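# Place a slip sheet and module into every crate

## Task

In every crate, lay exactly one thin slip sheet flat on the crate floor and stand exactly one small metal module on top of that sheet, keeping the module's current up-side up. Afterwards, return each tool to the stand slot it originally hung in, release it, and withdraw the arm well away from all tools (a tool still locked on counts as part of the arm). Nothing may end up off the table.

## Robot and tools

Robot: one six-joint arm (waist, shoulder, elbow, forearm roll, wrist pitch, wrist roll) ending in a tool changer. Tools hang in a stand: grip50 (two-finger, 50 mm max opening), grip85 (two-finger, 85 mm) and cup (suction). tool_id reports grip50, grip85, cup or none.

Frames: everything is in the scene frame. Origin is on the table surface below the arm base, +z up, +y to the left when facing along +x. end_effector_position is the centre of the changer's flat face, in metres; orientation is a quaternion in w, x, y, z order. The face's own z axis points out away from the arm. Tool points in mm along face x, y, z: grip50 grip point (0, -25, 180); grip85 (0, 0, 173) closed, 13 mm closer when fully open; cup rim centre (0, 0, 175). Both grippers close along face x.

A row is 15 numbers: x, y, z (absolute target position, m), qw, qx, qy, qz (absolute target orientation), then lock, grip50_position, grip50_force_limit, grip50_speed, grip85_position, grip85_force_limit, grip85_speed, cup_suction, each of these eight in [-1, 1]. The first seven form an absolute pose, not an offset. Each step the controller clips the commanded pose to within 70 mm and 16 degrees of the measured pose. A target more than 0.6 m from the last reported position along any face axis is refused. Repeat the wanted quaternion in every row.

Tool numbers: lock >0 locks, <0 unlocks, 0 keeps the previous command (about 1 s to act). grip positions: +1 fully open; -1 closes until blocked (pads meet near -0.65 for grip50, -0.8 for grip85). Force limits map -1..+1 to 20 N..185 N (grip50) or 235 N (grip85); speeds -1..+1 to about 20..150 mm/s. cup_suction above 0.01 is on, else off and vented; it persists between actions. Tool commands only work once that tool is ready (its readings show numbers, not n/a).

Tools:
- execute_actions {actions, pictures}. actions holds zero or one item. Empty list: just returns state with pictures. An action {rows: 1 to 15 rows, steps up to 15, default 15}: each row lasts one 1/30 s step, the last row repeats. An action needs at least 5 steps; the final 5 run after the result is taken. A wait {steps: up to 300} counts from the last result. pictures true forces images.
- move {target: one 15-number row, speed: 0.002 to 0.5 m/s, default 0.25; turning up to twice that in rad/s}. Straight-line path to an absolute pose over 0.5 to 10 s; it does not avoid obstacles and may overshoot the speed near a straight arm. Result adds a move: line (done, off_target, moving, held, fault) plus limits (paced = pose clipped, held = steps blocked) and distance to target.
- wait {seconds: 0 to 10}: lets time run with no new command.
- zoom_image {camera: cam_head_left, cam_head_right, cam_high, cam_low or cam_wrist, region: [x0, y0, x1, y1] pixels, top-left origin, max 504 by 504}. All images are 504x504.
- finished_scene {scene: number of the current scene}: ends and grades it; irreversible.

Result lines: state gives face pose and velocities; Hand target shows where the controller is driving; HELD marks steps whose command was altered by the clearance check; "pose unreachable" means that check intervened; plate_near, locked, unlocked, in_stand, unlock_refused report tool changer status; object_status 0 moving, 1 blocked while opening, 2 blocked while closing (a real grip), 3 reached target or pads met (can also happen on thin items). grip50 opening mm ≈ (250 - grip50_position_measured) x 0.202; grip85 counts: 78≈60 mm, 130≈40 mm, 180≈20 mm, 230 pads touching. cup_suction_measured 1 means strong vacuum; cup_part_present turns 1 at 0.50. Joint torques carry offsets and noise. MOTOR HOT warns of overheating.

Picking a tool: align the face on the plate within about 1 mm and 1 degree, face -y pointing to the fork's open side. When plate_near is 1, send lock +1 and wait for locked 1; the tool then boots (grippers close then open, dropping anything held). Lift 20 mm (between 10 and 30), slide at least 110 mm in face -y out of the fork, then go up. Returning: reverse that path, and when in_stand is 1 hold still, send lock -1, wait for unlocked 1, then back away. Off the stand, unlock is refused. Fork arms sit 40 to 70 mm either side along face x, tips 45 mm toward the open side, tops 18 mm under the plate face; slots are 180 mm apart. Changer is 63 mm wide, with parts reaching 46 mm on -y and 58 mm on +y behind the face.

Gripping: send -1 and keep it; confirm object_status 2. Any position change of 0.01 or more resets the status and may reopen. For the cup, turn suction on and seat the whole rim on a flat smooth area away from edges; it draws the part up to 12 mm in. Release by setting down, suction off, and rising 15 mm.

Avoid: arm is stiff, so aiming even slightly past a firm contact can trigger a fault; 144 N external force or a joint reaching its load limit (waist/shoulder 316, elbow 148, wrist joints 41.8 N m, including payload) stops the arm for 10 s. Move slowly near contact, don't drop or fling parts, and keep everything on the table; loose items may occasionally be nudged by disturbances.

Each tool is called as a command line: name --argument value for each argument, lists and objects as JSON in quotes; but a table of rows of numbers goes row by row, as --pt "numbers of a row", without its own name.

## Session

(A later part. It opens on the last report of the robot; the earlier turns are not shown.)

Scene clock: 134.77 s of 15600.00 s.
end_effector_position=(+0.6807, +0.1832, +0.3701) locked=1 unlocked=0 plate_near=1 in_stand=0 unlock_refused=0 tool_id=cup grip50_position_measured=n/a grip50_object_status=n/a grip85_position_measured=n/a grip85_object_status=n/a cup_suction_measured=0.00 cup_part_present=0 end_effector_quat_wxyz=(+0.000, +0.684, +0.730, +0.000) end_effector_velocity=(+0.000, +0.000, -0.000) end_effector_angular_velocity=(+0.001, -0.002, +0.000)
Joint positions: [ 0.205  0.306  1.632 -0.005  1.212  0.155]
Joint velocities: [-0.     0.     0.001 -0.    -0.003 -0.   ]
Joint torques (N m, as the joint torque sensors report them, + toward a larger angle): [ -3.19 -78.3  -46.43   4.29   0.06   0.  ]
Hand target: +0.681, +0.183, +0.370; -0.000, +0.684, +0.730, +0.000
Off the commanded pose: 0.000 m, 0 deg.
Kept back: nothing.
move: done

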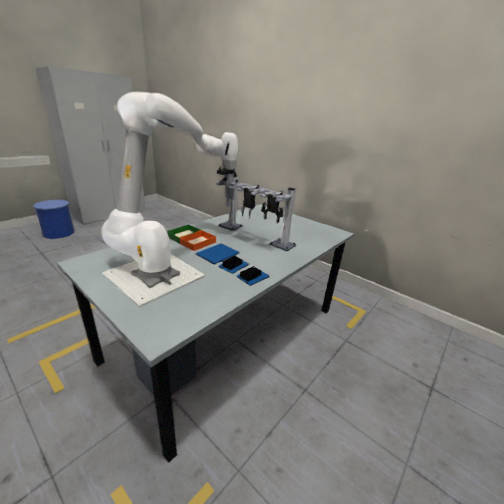

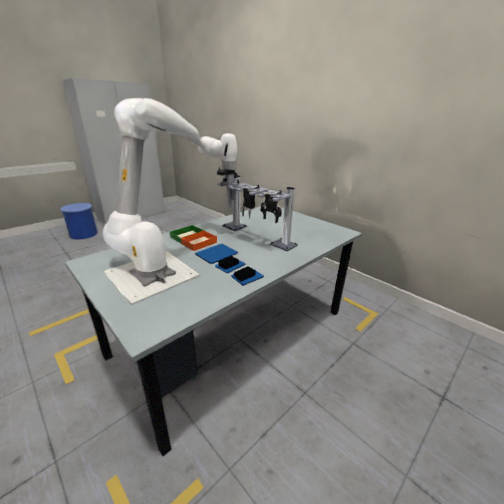

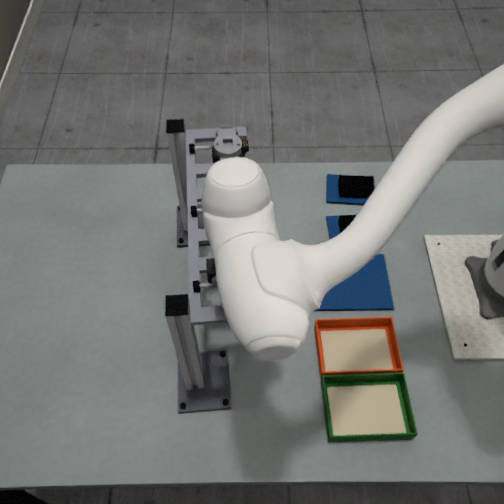

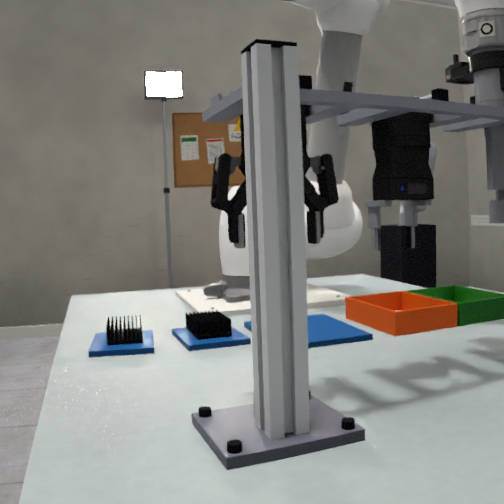

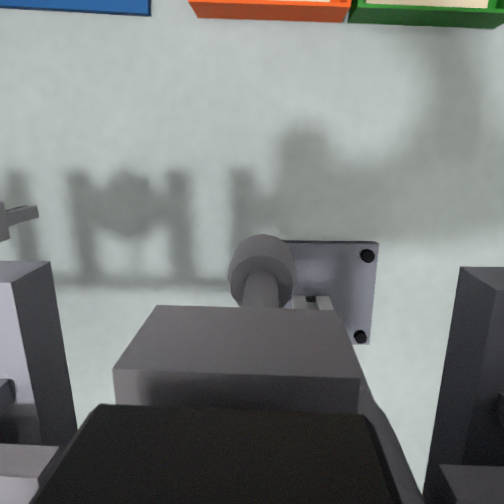

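execute_actions --actions '[]'

Scene clock: 135.80 s of 15600.00 s.
end_effector_position=(+0.6807, +0.1832, +0.3700) locked=1 unlocked=0 plate_near=1 in_stand=0 unlock_refused=0 tool_id=cup grip50_position_measured=n/a grip50_object_status=n/a grip85_position_measured=n/a grip85_object_status=n/a cup_suction_measured=0.00 cup_part_present=0 end_effector_quat_wxyz=(-0.000, +0.684, +0.730, +0.000) end_effector_velocity=(+0.000, -0.000, +0.000) end_effector_angular_velocity=(-0.000, -0.001, -0.000)
Joint positions: [ 0.205  0.306  1.632 -0.005  1.212  0.155]
Joint velocities: [-0.    -0.    -0.    -0.    -0.     0.001]
Joint torques (N m, as the joint torque sensors report them, + toward a larger angle): [ -3.02 -77.9  -46.6    4.32   0.02   0.06]
Hand target: +0.681, +0.183, +0.370; -0.000, +0.684, +0.730, +0.000
Off the commanded pose: 0.000 m, 0 deg.
Kept back: nothing.
Steps of this call (steps 1 to 31: nothing new was sent). Readings (end_effector_position | what the end effector reports):
1: (+0.6807, +0.1832, +0.3700) | locked=1 unlocked=0 plate_near=1 in_stand=0 unlock_refused=0 tool_id=cup grip50_position_measured=n/a grip50_object_status=n/a grip85_position_measured=n/a grip85_object_status=n/a cup_suction_measured=0.00 cup_part_present=0
2: (+0.6807, +0.1832, +0.3700) | locked=1 unlocked=0 plate_near=1 in_stand=0 unlock_refused=0 tool_id=cup grip50_position_measured=n/a grip50_object_status=n/a grip85_position_measured=n/a grip85_object_status=n/a cup_suction_measured=0.00 cup_part_present=0
4: (+0.6807, +0.1832, +0.3700) | locked=1 unlocked=0 plate_near=1 in_stand=0 unlock_refused=0 tool_id=cup grip50_position_measured=n/a grip50_object_status=n/a grip85_position_measured=n/a grip85_object_status=n/a cup_suction_measured=0.00 cup_part_present=0
8: (+0.6807, +0.1832, +0.3700) | locked=1 unlocked=0 plate_near=1 in_stand=0 unlock_refused=0 tool_id=cup grip50_position_measured=n/a grip50_object_status=n/a grip85_position_measured=n/a grip85_object_status=n/a cup_suction_measured=0.00 cup_part_present=0
31: the state above

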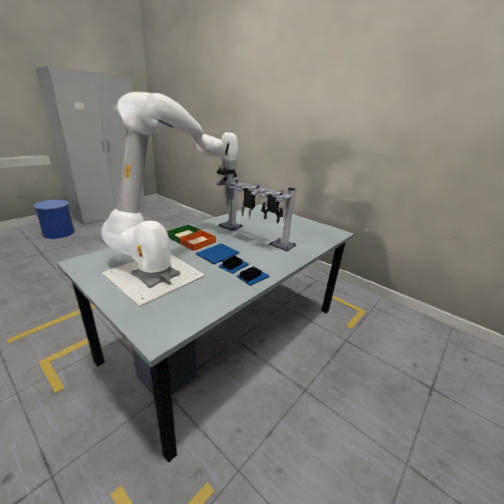

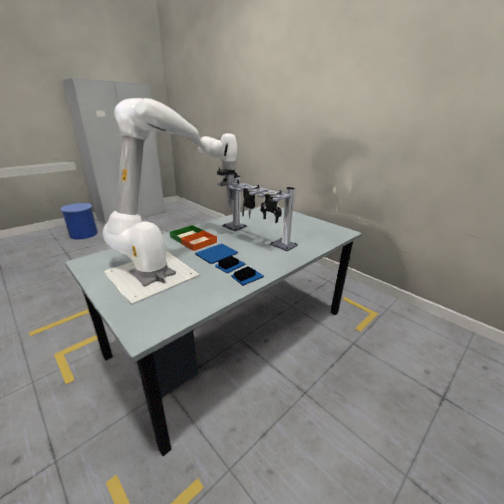

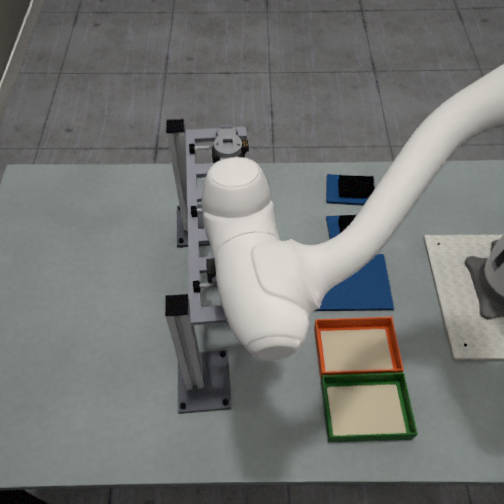

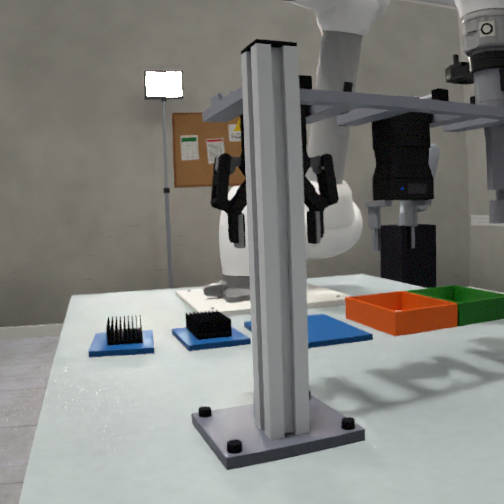

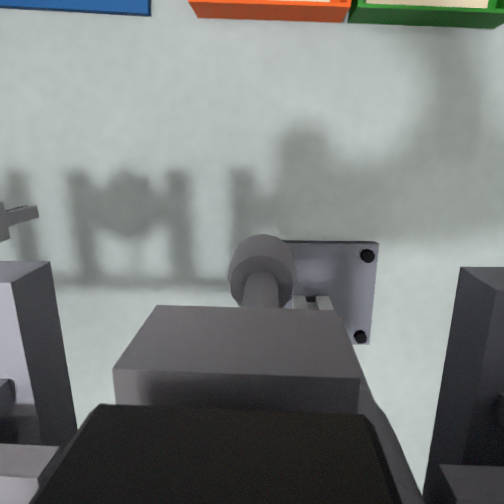

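move --target '[0.6807,0.1832,0.364,0,0.6839,0.7296,0,0,1,0,0,-1,-0.3,-0.5,0]' --speed 0.015

Scene clock: 136.73 s of 15600.00 s.
end_effector_position=(+0.6807, +0.1832, +0.3641) locked=1 unlocked=0 plate_near=1 in_stand=0 unlock_refused=0 tool_id=cup grip50_position_measured=n/a grip50_object_status=n/a grip85_position_measured=n/a grip85_object_status=n/a cup_suction_measured=0.00 cup_part_present=0 end_effector_quat_wxyz=(-0.000, +0.684, +0.730, +0.000) end_effector_velocity=(+0.000, +0.000, -0.001) end_effector_angular_velocity=(+0.000, -0.002, +0.000)
Joint positions: [ 0.205  0.31   1.638 -0.005  1.202  0.155]
Joint velocities: [ 0.     0.     0.001 -0.    -0.003 -0.   ]
Joint torques (N m, as the joint torque sensors report them, + toward a larger angle): [ -3.68 -78.84 -46.42   4.23   0.07  -0.02]
Hand target: +0.681, +0.183, +0.364; -0.000, +0.684, +0.730, +0.000
Off the commanded pose: 0.000 m, 0 deg.
Kept back: nothing.
move: done

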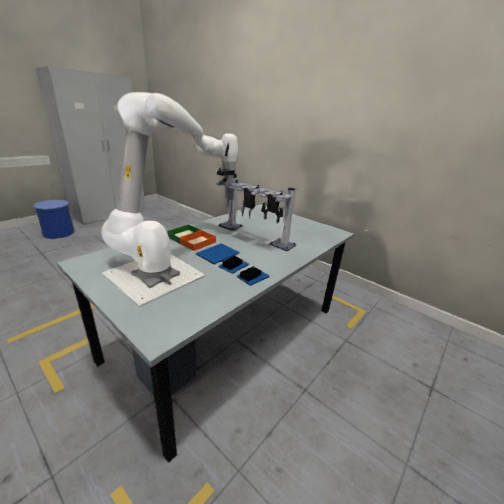

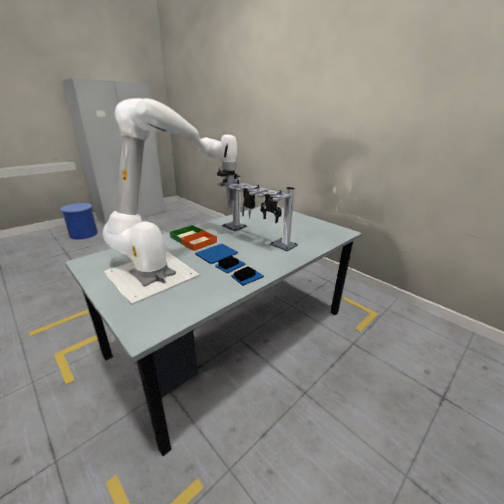

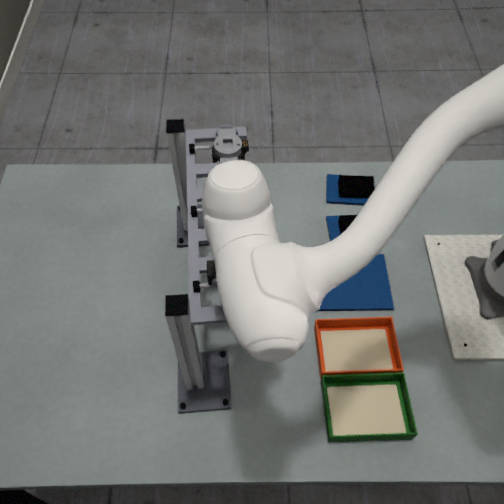

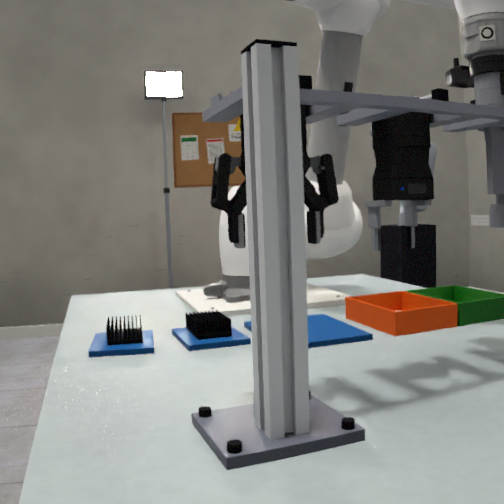

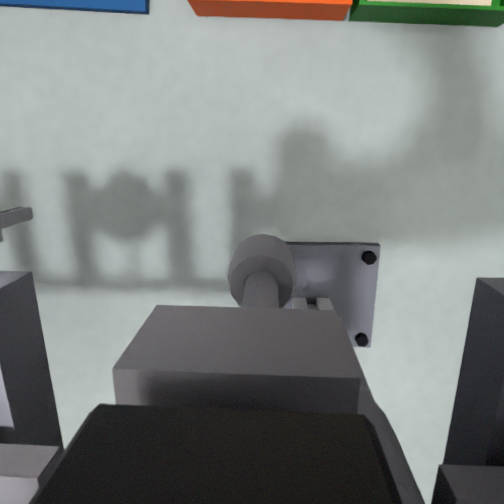

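execute_actions --actions '[{"rows":[[0.6807,0.1832,0.3630,0,0.6839,0.7296,0,0,1,0,0,-1,-0.3,-0.5,0]],"steps":12}]'

execute_actions --actions '[{"rows":[[0.6807,0.1832,0.3622,0,0.6839,0.7296,0,0,1,0,0,-1,-0.3,-0.5,0]],"steps":12}]'

Scene clock: 137.10 s of 15600.00 s.
end_effector_position=(+0.6807, +0.1832, +0.3631) locked=1 unlocked=0 plate_near=1 in_stand=1 unlock_refused=0 tool_id=cup grip50_position_measured=n/a grip50_object_status=n/a grip85_position_measured=n/a grip85_object_status=n/a cup_suction_measured=0.00 cup_part_present=0 end_effector_quat_wxyz=(-0.000, +0.684, +0.730, +0.000) end_effector_velocity=(-0.000, -0.000, -0.001) end_effector_angular_velocity=(-0.000, +0.001, -0.000)
Joint positions: [ 0.205  0.311  1.639 -0.005  1.2    0.155]
Joint velocities: [-0.     0.001  0.    -0.    -0.     0.   ]
Joint torques (N m, as the joint torque sensors report them, + toward a larger angle): [ -3.04 -78.31 -46.52   4.4   -0.16  -0.07]
Steps of this call (steps 1 to 4: nothing new was sent; steps 5 to 11: the first 7 steps of this action). Readings (end_effector_position | what the end effector reports):
5: (+0.6807, +0.1832, +0.3640) | locked=1 unlocked=0 plate_near=1 in_stand=0 unlock_refused=0 tool_id=cup grip50_position_measured=n/a grip50_object_status=n/a grip85_position_measured=n/a grip85_object_status=n/a cup_suction_measured=0.00 cup_part_present=0
6: (+0.6807, +0.1832, +0.3637) | locked=1 unlocked=0 plate_near=1 in_stand=0 unlock_refused=0 tool_id=cup grip50_position_measured=n/a grip50_object_status=n/a grip85_position_measured=n/a grip85_object_status=n/a cup_suction_measured=0.00 cup_part_present=0
8: (+0.6807, +0.1832, +0.3632) | locked=1 unlocked=0 plate_near=1 in_stand=1 unlock_refused=0 tool_id=cup grip50_position_measured=n/a grip50_object_status=n/a grip85_position_measured=n/a grip85_object_status=n/a cup_suction_measured=0.00 cup_part_present=0
11: the state above

Scene clock: 137.50 s of 15600.00 s.
end_effector_position=(+0.6807, +0.1832, +0.3622) locked=1 unlocked=0 plate_near=1 in_stand=1 unlock_refused=0 tool_id=cup grip50_position_measured=n/a grip50_object_status=n/a grip85_position_measured=n/a grip85_object_status=n/a cup_suction_measured=0.00 cup_part_present=0 end_effector_quat_wxyz=(-0.000, +0.684, +0.730, +0.000) end_effector_velocity=(+0.000, -0.000, -0.000) end_effector_angular_velocity=(+0.001, -0.003, +0.000)
Joint positions: [ 0.205  0.311  1.64  -0.005  1.199  0.155]
Joint velocities: [-0.    -0.     0.     0.    -0.003 -0.001]
Joint torques (N m, as the joint torque sensors report them, + toward a larger angle): [ -3.36 -78.48 -46.05   4.38  -0.12  -0.02]
Off your previous action's commanded pose: 0.000 m, 0 deg at its last step (step 5 of this call).
Steps of this call (steps 1 to 5: the last 5 steps of your previous action; steps 6 to 12: the first 7 steps of this action). Readings (end_effector_position | what the end effector reports):
6: (+0.6807, +0.1832, +0.3630) | locked=1 unlocked=0 plate_near=1 in_stand=1 unlock_refused=0 tool_id=cup grip50_position_measured=n/a grip50_object_status=n/a grip85_position_measured=n/a grip85_object_status=n/a cup_suction_measured=0.00 cup_part_present=0
7: (+0.6807, +0.1832, +0.3628) | locked=1 unlocked=0 plate_near=1 in_stand=1 unlock_refused=0 tool_id=cup grip50_position_measured=n/a grip50_object_status=n/a grip85_position_measured=n/a grip85_object_status=n/a cup_suction_measured=0.00 cup_part_present=0
9: (+0.6807, +0.1832, +0.3624) | locked=1 unlocked=0 plate_near=1 in_stand=1 unlock_refused=0 tool_id=cup grip50_position_measured=n/a grip50_object_status=n/a grip85_position_measured=n/a grip85_object_status=n/a cup_suction_measured=0.00 cup_part_present=0
12: the state above

move --target '[0.6807,0.1832,0.3615,0,0.6839,0.7296,0,-1,1,0,0,-1,-0.3,-0.5,0]' --speed 0.002

Scene clock: 138.43 s of 15600.00 s.
end_effector_position=(+0.6807, +0.1832, +0.3615) locked=0 unlocked=0 plate_near=0 in_stand=1 unlock_refused=0 tool_id=none grip50_position_measured=n/a grip50_object_status=n/a grip85_position_measured=n/a grip85_object_status=n/a cup_suction_measured=n/a cup_part_present=n/a end_effector_quat_wxyz=(+0.000, +0.684, +0.730, +0.000) end_effector_velocity=(+0.000, -0.000, -0.001) end_effector_angular_velocity=(-0.001, +0.001, -0.000)
Joint positions: [ 0.205  0.311  1.641 -0.005  1.197  0.155]
Joint velocities: [-0.     0.001  0.    -0.001 -0.     0.   ]
Joint torques (N m, as the joint torque sensors report them, + toward a larger angle): [ -2.71 -73.16 -42.07   4.35   0.09  -0.07]
Hand target: +0.681, +0.183, +0.361; -0.000, +0.684, +0.730, +0.000
Off your previous action's commanded pose: 0.000 m, 0 deg at its last step (step 5 of this call).
Off the commanded pose: 0.000 m, 0 deg.
Kept back: nothing.
move: done

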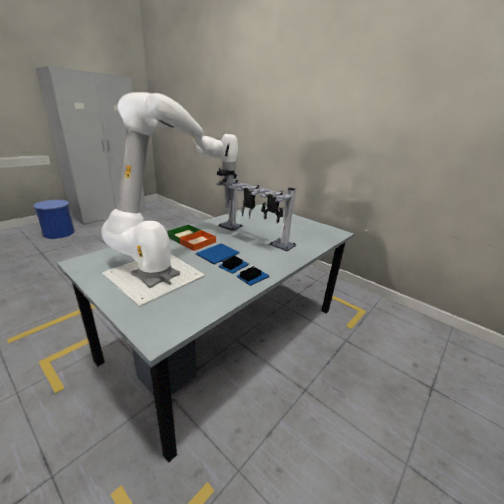

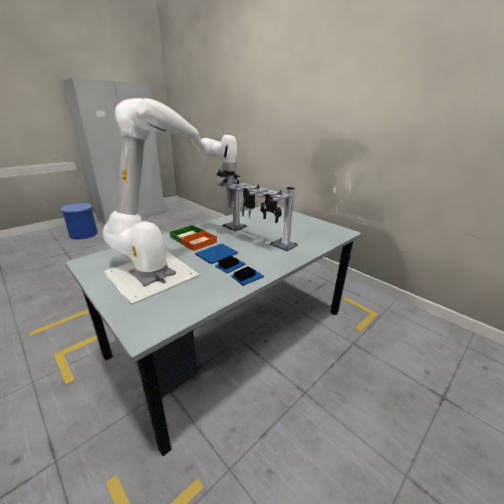

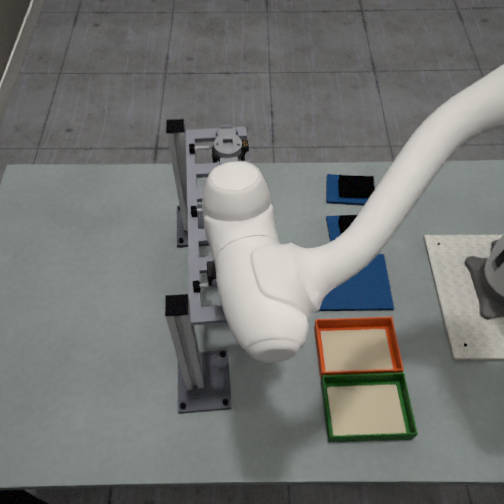

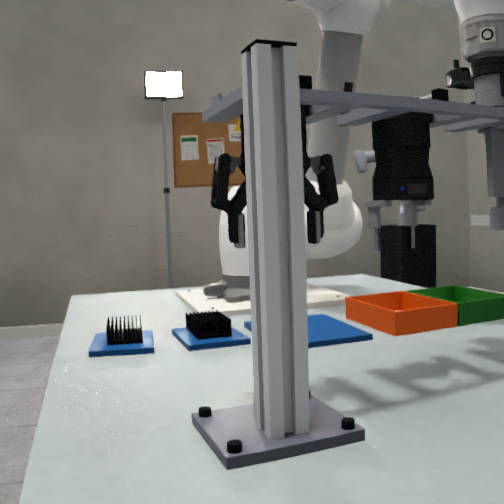

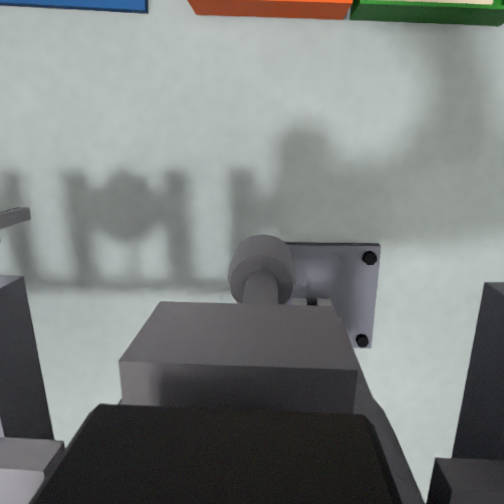

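execute_actions --actions '[{"rows":[[0.6807,0.1832,0.3615,0,0.6839,0.7296,0,-1,1,0,0,-1,-0.3,-0.5,0]],"steps":10}]'

Scene clock: 138.77 s of 15600.00 s.
end_effector_position=(+0.6807, +0.1832, +0.3615) locked=0 unlocked=1 plate_near=0 in_stand=1 unlock_refused=0 tool_id=none grip50_position_measured=n/a grip50_object_status=n/a grip85_position_measured=n/a grip85_object_status=n/a cup_suction_measured=n/a cup_part_present=n/a end_effector_quat_wxyz=(+0.000, +0.684, +0.730, +0.000) end_effector_velocity=(-0.000, -0.000, +0.000) end_effector_angular_velocity=(+0.000, -0.001, -0.000)
Joint positions: [ 0.205  0.311  1.641 -0.005  1.197  0.155]
Joint velocities: [-0.    -0.001  0.    -0.    -0.001  0.   ]
Joint torques (N m, as the joint torque sensors report them, + toward a larger angle): [ -2.59 -73.44 -42.04   4.31  -0.01  -0.1 ]
Steps of this call (steps 1 to 5: nothing new was sent; steps 6 to 10: the first 5 steps of this action). Readings (end_effector_position | what the end effector reports):
6: (+0.6807, +0.1832, +0.3615) | locked=0 unlocked=1 plate_near=0 in_stand=1 unlock_refused=0 tool_id=none grip50_position_measured=n/a grip50_object_status=n/a grip85_position_measured=n/a grip85_object_status=n/a cup_suction_measured=n/a cup_part_present=n/a
7: (+0.6807, +0.1832, +0.3615) | locked=0 unlocked=1 plate_near=0 in_stand=1 unlock_refused=0 tool_id=none grip50_position_measured=n/a grip50_object_status=n/a grip85_position_measured=n/a grip85_object_status=n/a cup_suction_measured=n/a cup_part_present=n/a
9: (+0.6807, +0.1832, +0.3615) | locked=0 unlocked=1 plate_near=0 in_stand=1 unlock_refused=0 tool_id=none grip50_position_measured=n/a grip50_object_status=n/a grip85_position_measured=n/a grip85_object_status=n/a cup_suction_measured=n/a cup_part_present=n/a
10: the state above

move --target '[0.6807,0.1832,0.42,0,0.6839,0.7296,0,0,1,0,0,-1,-0.3,-0.5,0]' --speed 0.1

move --target '[0.7080,-0.1755,0.42,0,0.6852,0.7284,0,0,1,0,0,1,-0.3,-0.5,0]' --speed 0.25

Scene clock: 140.10 s of 15600.00 s.
end_effector_position=(+0.6808, +0.1832, +0.4199) locked=0 unlocked=1 plate_near=0 in_stand=0 unlock_refused=0 tool_id=none grip50_position_measured=n/a grip50_object_status=n/a grip85_position_measured=n/a grip85_object_status=n/a cup_suction_measured=n/a cup_part_present=n/a end_effector_quat_wxyz=(+0.000, +0.684, +0.730, -0.000) end_effector_velocity=(-0.000, +0.000, +0.001) end_effector_angular_velocity=(-0.000, +0.002, -0.000)
Joint positions: [ 0.205  0.282  1.571 -0.005  1.298  0.155]
Joint velocities: [ 0.     0.    -0.002  0.     0.003  0.   ]
Joint torques (N m, as the joint torque sensors report them, + toward a larger angle): [ -3.21 -71.21 -44.12   4.46  -0.18  -0.11]
Hand target: +0.681, +0.183, +0.420; +0.000, +0.684, +0.730, -0.000
Off your previous action's commanded pose: 0.000 m, 0 deg at its last step (step 5 of this call).
Off the commanded pose: 0.000 m, 0 deg.
Kept back: nothing.
move: done

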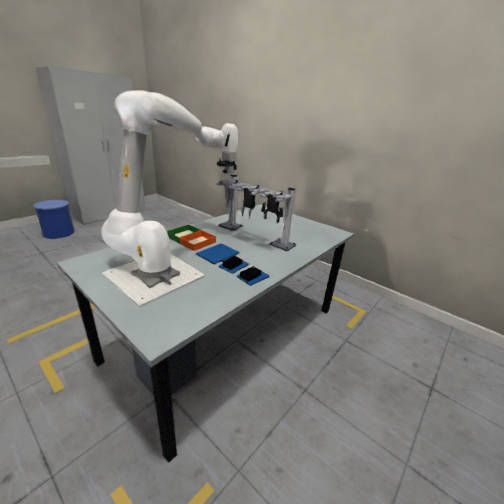

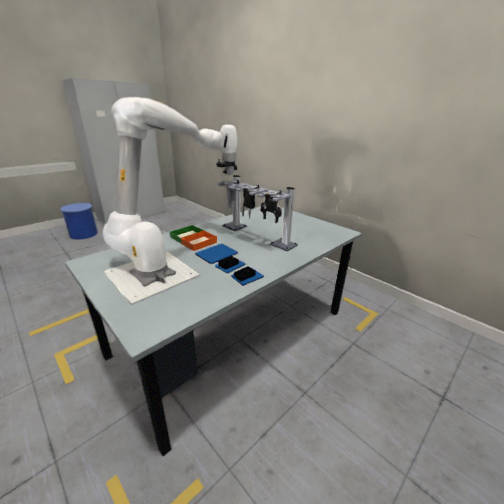

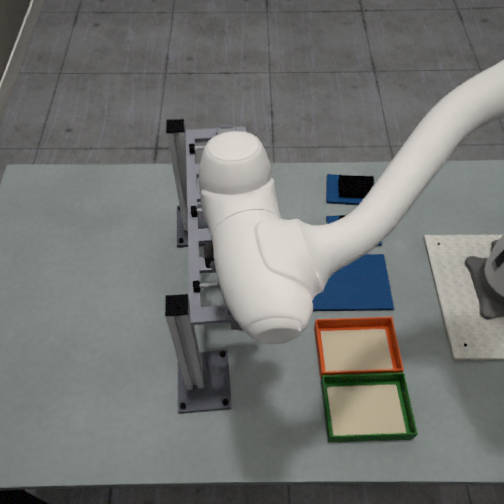

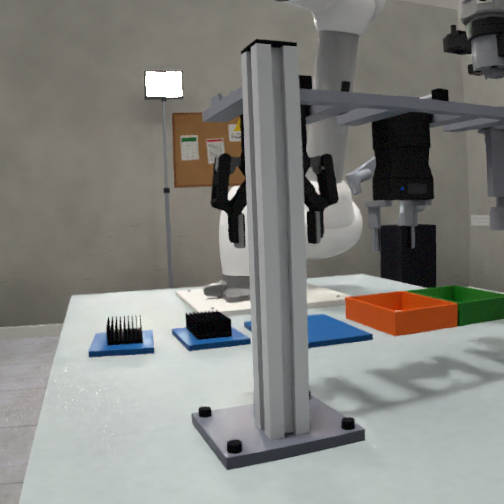

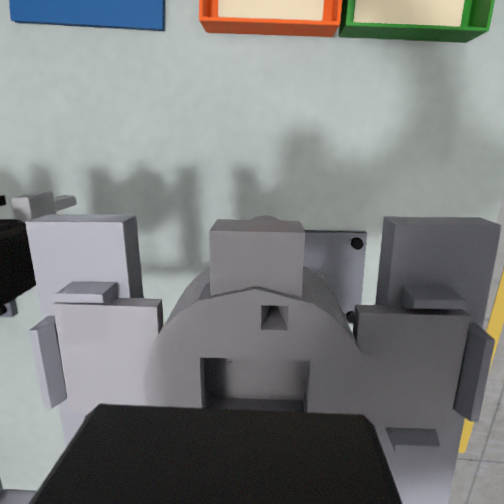

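Scene clock: 142.03 s of 15600.00 s.
end_effector_position=(+0.7074, -0.1759, +0.4200) locked=0 unlocked=1 plate_near=0 in_stand=0 unlock_refused=0 tool_id=none grip50_position_measured=n/a grip50_object_status=n/a grip85_position_measured=n/a grip85_object_status=n/a cup_suction_measured=n/a cup_part_present=n/a end_effector_quat_wxyz=(-0.000, +0.685, +0.728, -0.000) end_effector_velocity=(+0.000, -0.001, +0.001) end_effector_angular_velocity=(+0.000, -0.001, -0.001)
Joint positions: [-0.297  0.315  1.522 -0.009  1.31  -0.343]
Joint velocities: [-0.002  0.    -0.001  0.     0.001 -0.001]
Joint torques (N m, as the joint torque sensors report them, + toward a larger angle): [ -0.38 -76.09 -44.     4.51  -0.03   0.1 ]
Hand target: +0.707, -0.176, +0.420; -0.000, +0.685, +0.728, -0.000
Off the commanded pose: 0.001 m, 0 deg.
Kept back: nothing.
move: done

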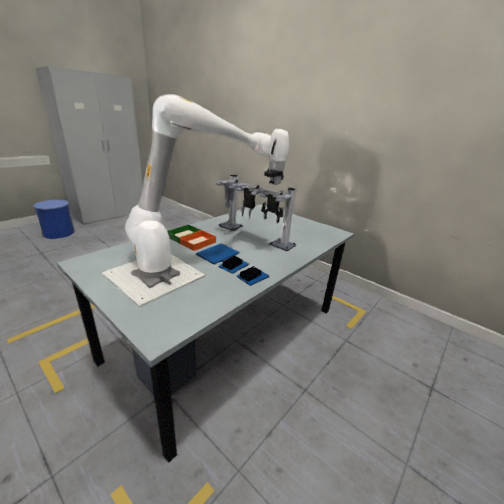

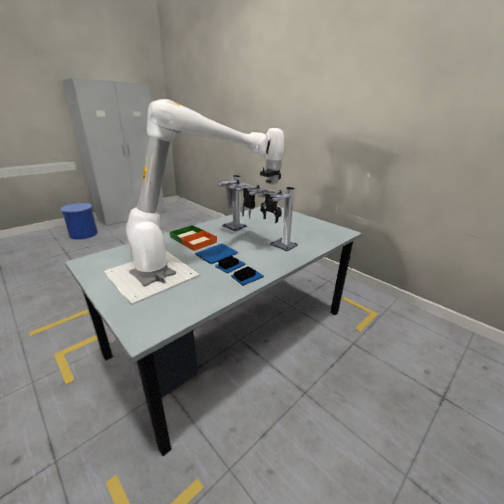

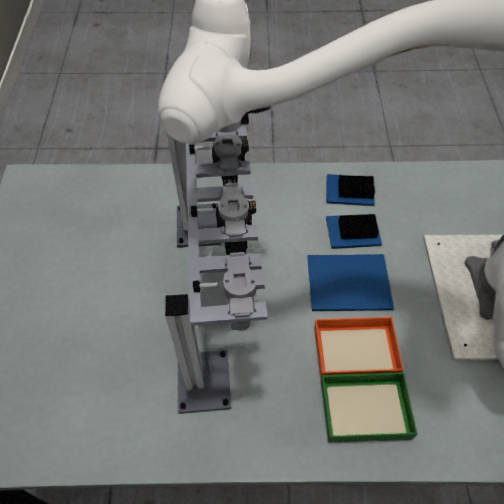

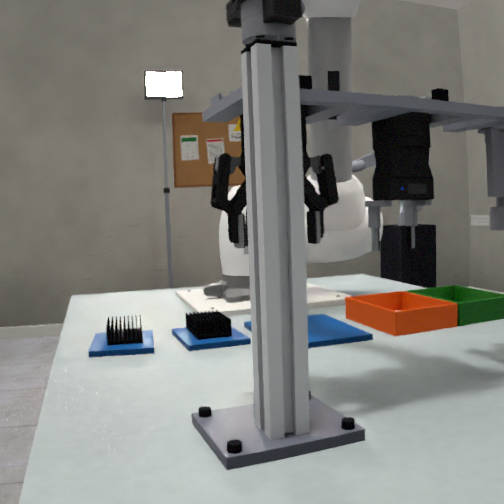

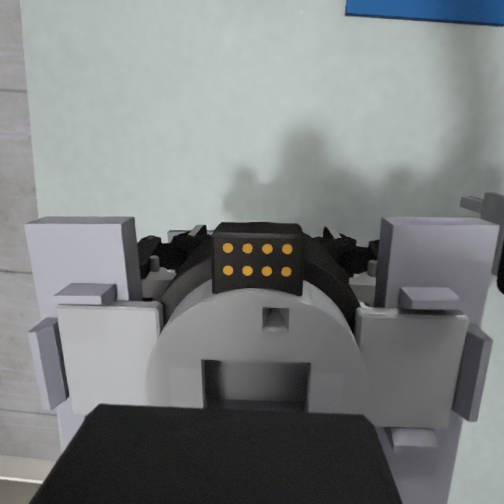

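move --target '[0.7080,-0.1755,0.3645,0,0.6852,0.7284,0,0,1,0,0,1,-0.3,-0.5,0]' --speed 0.04

Scene clock: 143.97 s of 15600.00 s.
end_effector_position=(+0.7079, -0.1755, +0.3646) locked=0 unlocked=1 plate_near=0 in_stand=0 unlock_refused=0 tool_id=none grip50_position_measured=n/a grip50_object_status=n/a grip85_position_measured=n/a grip85_object_status=n/a cup_suction_measured=n/a cup_part_present=n/a end_effector_quat_wxyz=(-0.000, +0.685, +0.728, +0.000) end_effector_velocity=(+0.000, -0.000, -0.001) end_effector_angular_velocity=(-0.000, -0.001, +0.000)
Joint positions: [-0.297  0.343  1.588 -0.009  1.216 -0.342]
Joint velocities: [ 0.     0.001  0.001 -0.    -0.003  0.   ]
Joint torques (N m, as the joint torque sensors report them, + toward a larger angle): [ -2.36 -76.88 -41.81   4.32   0.03  -0.04]
Hand target: +0.708, -0.175, +0.364; -0.000, +0.685, +0.728, +0.000
Off the commanded pose: 0.000 m, 0 deg.
Kept back: nothing.
move: done

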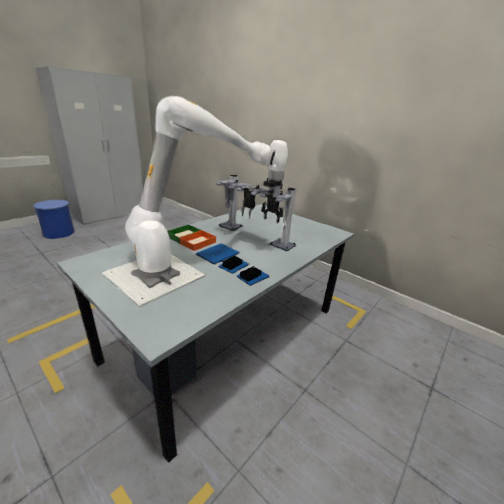

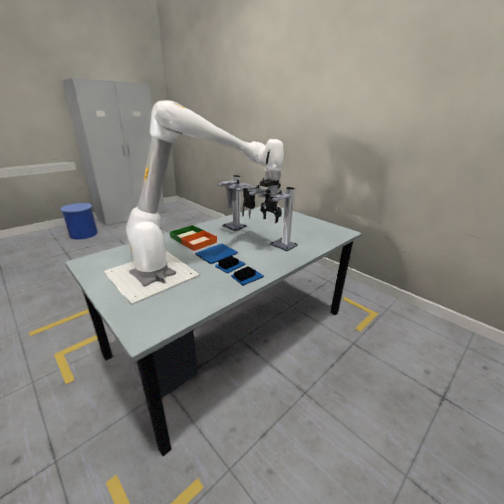

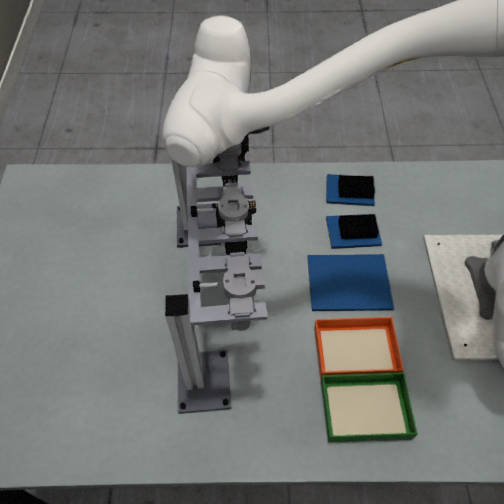

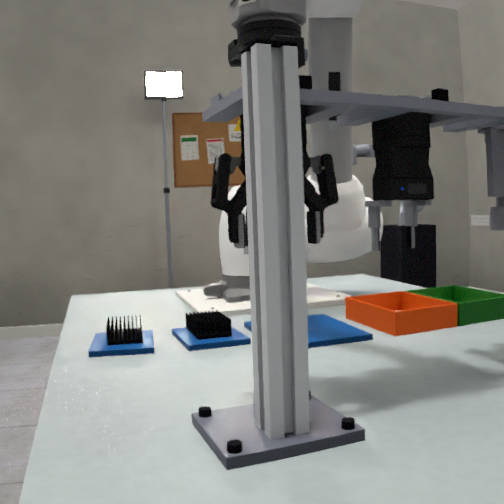

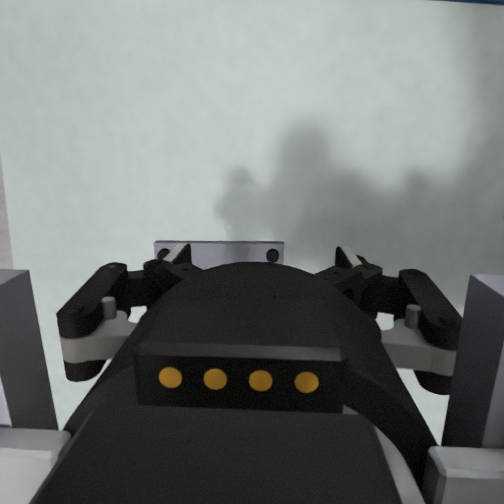

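execute_actions --actions '[{"rows":[[0.7080,-0.1755,0.3625,0,0.6852,0.7284,0,0,1,0,0,1,-0.3,-0.5,0]],"steps":15}]'

execute_actions --actions '[{"rows":[[0.7080,-0.1755,0.3618,0,0.6852,0.7284,0,0,1,0,0,1,-0.3,-0.5,0]],"steps":12}]'

Scene clock: 144.43 s of 15600.00 s.
end_effector_position=(+0.7080, -0.1755, +0.3625) locked=0 unlocked=1 plate_near=0 in_stand=1 unlock_refused=0 tool_id=none grip50_position_measured=n/a grip50_object_status=n/a grip85_position_measured=n/a grip85_object_status=n/a cup_suction_measured=n/a cup_part_present=n/a end_effector_quat_wxyz=(-0.000, +0.685, +0.728, +0.000) end_effector_velocity=(-0.000, -0.000, -0.001) end_effector_angular_velocity=(+0.000, +0.001, -0.001)
Joint positions: [-0.297  0.344  1.59  -0.009  1.213 -0.342]
Joint velocities: [-0.     0.     0.001  0.     0.     0.001]
Joint torques (N m, as the joint torque sensors report them, + toward a larger angle): [ -2.77 -75.83 -42.54   4.3    0.12   0.01]
Steps of this call (steps 1 to 4: nothing new was sent; steps 5 to 14: the first 10 steps of this action). Readings (end_effector_position | what the end effector reports):
5: (+0.7080, -0.1755, +0.3644) | locked=0 unlocked=1 plate_near=0 in_stand=0 unlock_refused=0 tool_id=none grip50_position_measured=n/a grip50_object_status=n/a grip85_position_measured=n/a grip85_object_status=n/a cup_suction_measured=n/a cup_part_present=n/a
6: (+0.7080, -0.1755, +0.3639) | locked=0 unlocked=1 plate_near=0 in_stand=1 unlock_refused=0 tool_id=none grip50_position_measured=n/a grip50_object_status=n/a grip85_position_measured=n/a grip85_object_status=n/a cup_suction_measured=n/a cup_part_present=n/a
8: (+0.7080, -0.1755, +0.3630) | locked=0 unlocked=1 plate_near=0 in_stand=1 unlock_refused=0 tool_id=none grip50_position_measured=n/a grip50_object_status=n/a grip85_position_measured=n/a grip85_object_status=n/a cup_suction_measured=n/a cup_part_present=n/a
12: (+0.7080, -0.1755, +0.3626) | locked=0 unlocked=1 plate_near=0 in_stand=1 unlock_refused=0 tool_id=none grip50_position_measured=n/a grip50_object_status=n/a grip85_position_measured=n/a grip85_object_status=n/a cup_suction_measured=n/a cup_part_present=n/a
14: the state above

Scene clock: 144.83 s of 15600.00 s.
end_effector_position=(+0.7080, -0.1755, +0.3618) locked=0 unlocked=1 plate_near=0 in_stand=1 unlock_refused=0 tool_id=none grip50_position_measured=n/a grip50_object_status=n/a grip85_position_measured=n/a grip85_object_status=n/a cup_suction_measured=n/a cup_part_present=n/a end_effector_quat_wxyz=(-0.000, +0.685, +0.728, +0.000) end_effector_velocity=(+0.000, -0.000, -0.001) end_effector_angular_velocity=(+0.000, +0.001, -0.000)
Joint positions: [-0.297  0.344  1.591 -0.009  1.211 -0.342]
Joint velocities: [ 0.     0.001  0.    -0.    -0.001  0.   ]
Joint torques (N m, as the joint torque sensors report them, + toward a larger angle): [ -2.29 -76.55 -42.16   4.34  -0.11   0.02]
Off your previous action's commanded pose: 0.000 m, 0 deg at its last step (step 5 of this call).
Steps of this call (steps 1 to 5: the last 5 steps of your previous action; steps 6 to 12: the first 7 steps of this action). Readings (end_effector_position | what the end effector reports):
6: (+0.7080, -0.1755, +0.3625) | locked=0 unlocked=1 plate_near=0 in_stand=1 unlock_refused=0 tool_id=none grip50_position_measured=n/a grip50_object_status=n/a grip85_position_measured=n/a grip85_object_status=n/a cup_suction_measured=n/a cup_part_present=n/a
7: (+0.7080, -0.1755, +0.3623) | locked=0 unlocked=1 plate_near=0 in_stand=1 unlock_refused=0 tool_id=none grip50_position_measured=n/a grip50_object_status=n/a grip85_position_measured=n/a grip85_object_status=n/a cup_suction_measured=n/a cup_part_present=n/a
9: (+0.7080, -0.1755, +0.3620) | locked=0 unlocked=1 plate_near=0 in_stand=1 unlock_refused=0 tool_id=none grip50_position_measured=n/a grip50_object_status=n/a grip85_position_measured=n/a grip85_object_status=n/a cup_suction_measured=n/a cup_part_present=n/a
12: the state above

execute_actions --actions '[{"rows":[[0.7080,-0.1755,0.3613,0,0.6852,0.7284,0,0,1,0,0,1,-0.3,-0.5,0]],"steps":12}]'

Scene clock: 145.23 s of 15600.00 s.
end_effector_position=(+0.7080, -0.1755, +0.3613) locked=0 unlocked=1 plate_near=0 in_stand=1 unlock_refused=0 tool_id=none grip50_position_measured=n/a grip50_object_status=n/a grip85_position_measured=n/a grip85_object_status=n/a cup_suction_measured=n/a cup_part_present=n/a end_effector_quat_wxyz=(-0.000, +0.685, +0.728, +0.000) end_effector_velocity=(-0.000, -0.000, -0.000) end_effector_angular_velocity=(+0.000, +0.001, -0.000)
Joint positions: [-0.297  0.345  1.592 -0.009  1.211 -0.342]
Joint velocities: [-0.  0.  0. -0.  0.  0.]
Joint torques (N m, as the joint torque sensors report them, + toward a larger angle): [ -2.32 -76.75 -42.5    4.28  -0.15   0.02]
Off your previous action's commanded pose: 0.000 m, 0 deg at its last step (step 5 of this call).
Steps of this call (steps 1 to 5: the last 5 steps of your previous action; steps 6 to 12: the first 7 steps of this action). Readings (end_effector_position | what the end effector reports):
6: (+0.7080, -0.1755, +0.3618) | locked=0 unlocked=1 plate_near=0 in_stand=1 unlock_refused=0 tool_id=none grip50_position_measured=n/a grip50_object_status=n/a grip85_position_measured=n/a grip85_object_status=n/a cup_suction_measured=n/a cup_part_present=n/a
7: (+0.7080, -0.1755, +0.3616) | locked=0 unlocked=1 plate_near=0 in_stand=1 unlock_refused=0 tool_id=none grip50_position_measured=n/a grip50_object_status=n/a grip85_position_measured=n/a grip85_object_status=n/a cup_suction_measured=n/a cup_part_present=n/a
9: (+0.7080, -0.1755, +0.3614) | locked=0 unlocked=1 plate_near=0 in_stand=1 unlock_refused=0 tool_id=none grip50_position_measured=n/a grip50_object_status=n/a grip85_position_measured=n/a grip85_object_status=n/a cup_suction_measured=n/a cup_part_present=n/a
12: the state above

execute_actions --actions '[{"rows":[[0.7080,-0.1755,0.3609,0,0.6852,0.7284,0,0,1,0,0,1,-0.3,-0.5,0]],"steps":12}]'

Scene clock: 145.63 s of 15600.00 s.
end_effector_position=(+0.7080, -0.1755, +0.3609) locked=0 unlocked=1 plate_near=1 in_stand=1 unlock_refused=0 tool_id=none grip50_position_measured=n/a grip50_object_status=n/a grip85_position_measured=n/a grip85_object_status=n/a cup_suction_measured=n/a cup_part_present=n/a end_effector_quat_wxyz=(+0.000, +0.685, +0.728, -0.000) end_effector_velocity=(-0.000, +0.000, +0.001) end_effector_angular_velocity=(+0.000, +0.000, +0.000)
Joint positions: [-0.297  0.345  1.592 -0.009  1.21  -0.342]
Joint velocities: [ 0.    -0.001  0.     0.     0.001 -0.   ]
Joint torques (N m, as the joint torque sensors report them, + toward a larger angle): [ -2.22 -76.54 -42.     4.35   0.04  -0.04]
Off your previous action's commanded pose: 0.000 m, 0 deg at its last step (step 5 of this call).
Steps of this call (steps 1 to 5: the last 5 steps of your previous action; steps 6 to 12: the first 7 steps of this action). Readings (end_effector_position | what the end effector reports):
6: (+0.7080, -0.1755, +0.3613) | locked=0 unlocked=1 plate_near=0 in_stand=1 unlock_refused=0 tool_id=none grip50_position_measured=n/a grip50_object_status=n/a grip85_position_measured=n/a grip85_object_status=n/a cup_suction_measured=n/a cup_part_present=n/a
7: (+0.7080, -0.1755, +0.3612) | locked=0 unlocked=1 plate_near=1 in_stand=1 unlock_refused=0 tool_id=none grip50_position_measured=n/a grip50_object_status=n/a grip85_position_measured=n/a grip85_object_status=n/a cup_suction_measured=n/a cup_part_present=n/a
9: (+0.7080, -0.1755, +0.3610) | locked=0 unlocked=1 plate_near=1 in_stand=1 unlock_refused=0 tool_id=none grip50_position_measured=n/a grip50_object_status=n/a grip85_position_measured=n/a grip85_object_status=n/a cup_suction_measured=n/a cup_part_present=n/a
12: the state above

execute_actions --actions '[{"rows":[[0.7080,-0.1755,0.3609,0,0.6852,0.7284,0,1,1,0,0,1,-0.3,0.5,0]],"steps":15}]'

execute_actions --actions '[{"rows":[[0.7080,-0.1755,0.3609,0,0.6852,0.7284,0,1,1,0,0,1,-0.3,0.5,0]],"steps":15}]'

execute_actions --actions '[{"rows":[[0.7080,-0.1755,0.3609,0,0.6852,0.7284,0,1,1,0,0,1,-0.3,0.5,0]],"steps":10}]'

Scene clock: 146.17 s of 15600.00 s.
end_effector_position=(+0.7080, -0.1755, +0.3609) locked=0 unlocked=0 plate_near=1 in_stand=1 unlock_refused=0 tool_id=none grip50_position_measured=n/a grip50_object_status=n/a grip85_position_measured=n/a grip85_object_status=n/a cup_suction_measured=n/a cup_part_present=n/a end_effector_quat_wxyz=(+0.000, +0.685, +0.728, -0.000) end_effector_velocity=(+0.000, -0.000, -0.000) end_effector_angular_velocity=(-0.000, -0.001, -0.000)
Joint positions: [-0.297  0.345  1.592 -0.009  1.21  -0.342]
Joint velocities: [ 0.     0.     0.     0.    -0.001  0.   ]
Joint torques (N m, as the joint torque sensors report them, + toward a larger angle): [ -2.42 -76.2  -42.14   4.31   0.08  -0.08]
Off your previous action's commanded pose: 0.000 m, 0 deg at its last step (step 5 of this call).
Steps of this call (steps 1 to 5: the last 5 steps of your previous action; step 6: nothing new was sent; steps 7 to 16: the first 10 steps of this action). Readings (end_effector_position | what the end effector reports):
7: (+0.7080, -0.1755, +0.3609) | locked=0 unlocked=0 plate_near=1 in_stand=1 unlock_refused=0 tool_id=none grip50_position_measured=n/a grip50_object_status=n/a grip85_position_measured=n/a grip85_object_status=n/a cup_suction_measured=n/a cup_part_present=n/a
8: (+0.7080, -0.1755, +0.3609) | locked=0 unlocked=0 plate_near=1 in_stand=1 unlock_refused=0 tool_id=none grip50_position_measured=n/a grip50_object_status=n/a grip85_position_measured=n/a grip85_object_status=n/a cup_suction_measured=n/a cup_part_present=n/a
10: (+0.7080, -0.1755, +0.3609) | locked=0 unlocked=0 plate_near=1 in_stand=1 unlock_refused=0 tool_id=none grip50_position_measured=n/a grip50_object_status=n/a grip85_position_measured=n/a grip85_object_status=n/a cup_suction_measured=n/a cup_part_present=n/a
14: (+0.7080, -0.1755, +0.3609) | locked=0 unlocked=0 plate_near=1 in_stand=1 unlock_refused=0 tool_id=none grip50_position_measured=n/a grip50_object_status=n/a grip85_position_measured=n/a grip85_object_status=n/a cup_suction_measured=n/a cup_part_present=n/a
16: the state above

Scene clock: 146.67 s of 15600.00 s.
end_effector_position=(+0.7080, -0.1755, +0.3608) locked=1 unlocked=0 plate_near=1 in_stand=1 unlock_refused=0 tool_id=grip85 grip50_position_measured=n/a grip50_object_status=n/a grip85_position_measured=n/a grip85_object_status=n/a cup_suction_measured=n/a cup_part_present=n/a end_effector_quat_wxyz=(-0.000, +0.685, +0.728, -0.000) end_effector_velocity=(+0.001, -0.001, +0.002) end_effector_angular_velocity=(-0.001, -0.003, -0.000)
Joint positions: [-0.297  0.345  1.592 -0.009  1.21  -0.342]
Joint velocities: [-0.     0.    -0.004 -0.     0.     0.   ]
Joint torques (N m, as the joint torque sensors report them, + toward a larger angle): [ -2.95 -88.09 -50.31   4.45  -0.02  -0.04]
Off your previous action's commanded pose: 0.000 m, 0 deg at its last step (step 5 of this call).
Steps of this call (steps 1 to 5: the last 5 steps of your previous action; steps 6 to 15: the first 10 steps of this action). Readings (end_effector_position | what the end effector reports):
6: (+0.7080, -0.1755, +0.3609) | locked=0 unlocked=0 plate_near=1 in_stand=1 unlock_refused=0 tool_id=none grip50_position_measured=n/a grip50_object_status=n/a grip85_position_measured=n/a grip85_object_status=n/a cup_suction_measured=n/a cup_part_present=n/a
7: (+0.7080, -0.1755, +0.3608) | locked=0 unlocked=0 plate_near=1 in_stand=1 unlock_refused=0 tool_id=none grip50_position_measured=n/a grip50_object_status=n/a grip85_position_measured=n/a grip85_object_status=n/a cup_suction_measured=n/a cup_part_present=n/a
9: (+0.7080, -0.1755, +0.3608) | locked=0 unlocked=0 plate_near=1 in_stand=1 unlock_refused=0 tool_id=none grip50_position_measured=n/a grip50_object_status=n/a grip85_position_measured=n/a grip85_object_status=n/a cup_suction_measured=n/a cup_part_present=n/a
13: (+0.7080, -0.1755, +0.3608) | locked=0 unlocked=0 plate_near=1 in_stand=1 unlock_refused=0 tool_id=none grip50_position_measured=n/a grip50_object_status=n/a grip85_position_measured=n/a grip85_object_status=n/a cup_suction_measured=n/a cup_part_present=n/a
15: the state above

Scene clock: 147.00 s of 15600.00 s.
end_effector_position=(+0.7080, -0.1755, +0.3609) locked=1 unlocked=0 plate_near=1 in_stand=1 unlock_refused=0 tool_id=grip85 grip50_position_measured=n/a grip50_object_status=n/a grip85_position_measured=n/a grip85_object_status=n/a cup_suction_measured=n/a cup_part_present=n/a end_effector_quat_wxyz=(+0.000, +0.685, +0.728, +0.000) end_effector_velocity=(+0.000, +0.000, -0.001) end_effector_angular_velocity=(+0.000, +0.001, +0.000)
Joint positions: [-0.297  0.345  1.592 -0.009  1.21  -0.342]
Joint velocities: [ 0.     0.001  0.     0.    -0.    -0.   ]
Joint torques (N m, as the joint torque sensors report them, + toward a larger angle): [ -2.57 -86.59 -49.39   4.23   0.06  -0.07]
Off your previous action's commanded pose: 0.000 m, 0 deg at its last step (step 5 of this call).
Steps of this call (steps 1 to 5: the last 5 steps of your previous action; steps 6 to 10: the first 5 steps of this action). Readings (end_effector_position | what the end effector reports):
6: (+0.7080, -0.1755, +0.3609) | locked=1 unlocked=0 plate_near=1 in_stand=1 unlock_refused=0 tool_id=grip85 grip50_position_measured=n/a grip50_object_status=n/a grip85_position_measured=n/a grip85_object_status=n/a cup_suction_measured=n/a cup_part_present=n/a
7: (+0.7080, -0.1755, +0.3609) | locked=1 unlocked=0 plate_near=1 in_stand=1 unlock_refused=0 tool_id=grip85 grip50_position_measured=n/a grip50_object_status=n/a grip85_position_measured=n/a grip85_object_status=n/a cup_suction_measured=n/a cup_part_present=n/a
9: (+0.7080, -0.1755, +0.3609) | locked=1 unlocked=0 plate_near=1 in_stand=1 unlock_refused=0 tool_id=grip85 grip50_position_measured=n/a grip50_object_status=n/a grip85_position_measured=n/a grip85_object_status=n/a cup_suction_measured=n/a cup_part_present=n/a
10: the state above


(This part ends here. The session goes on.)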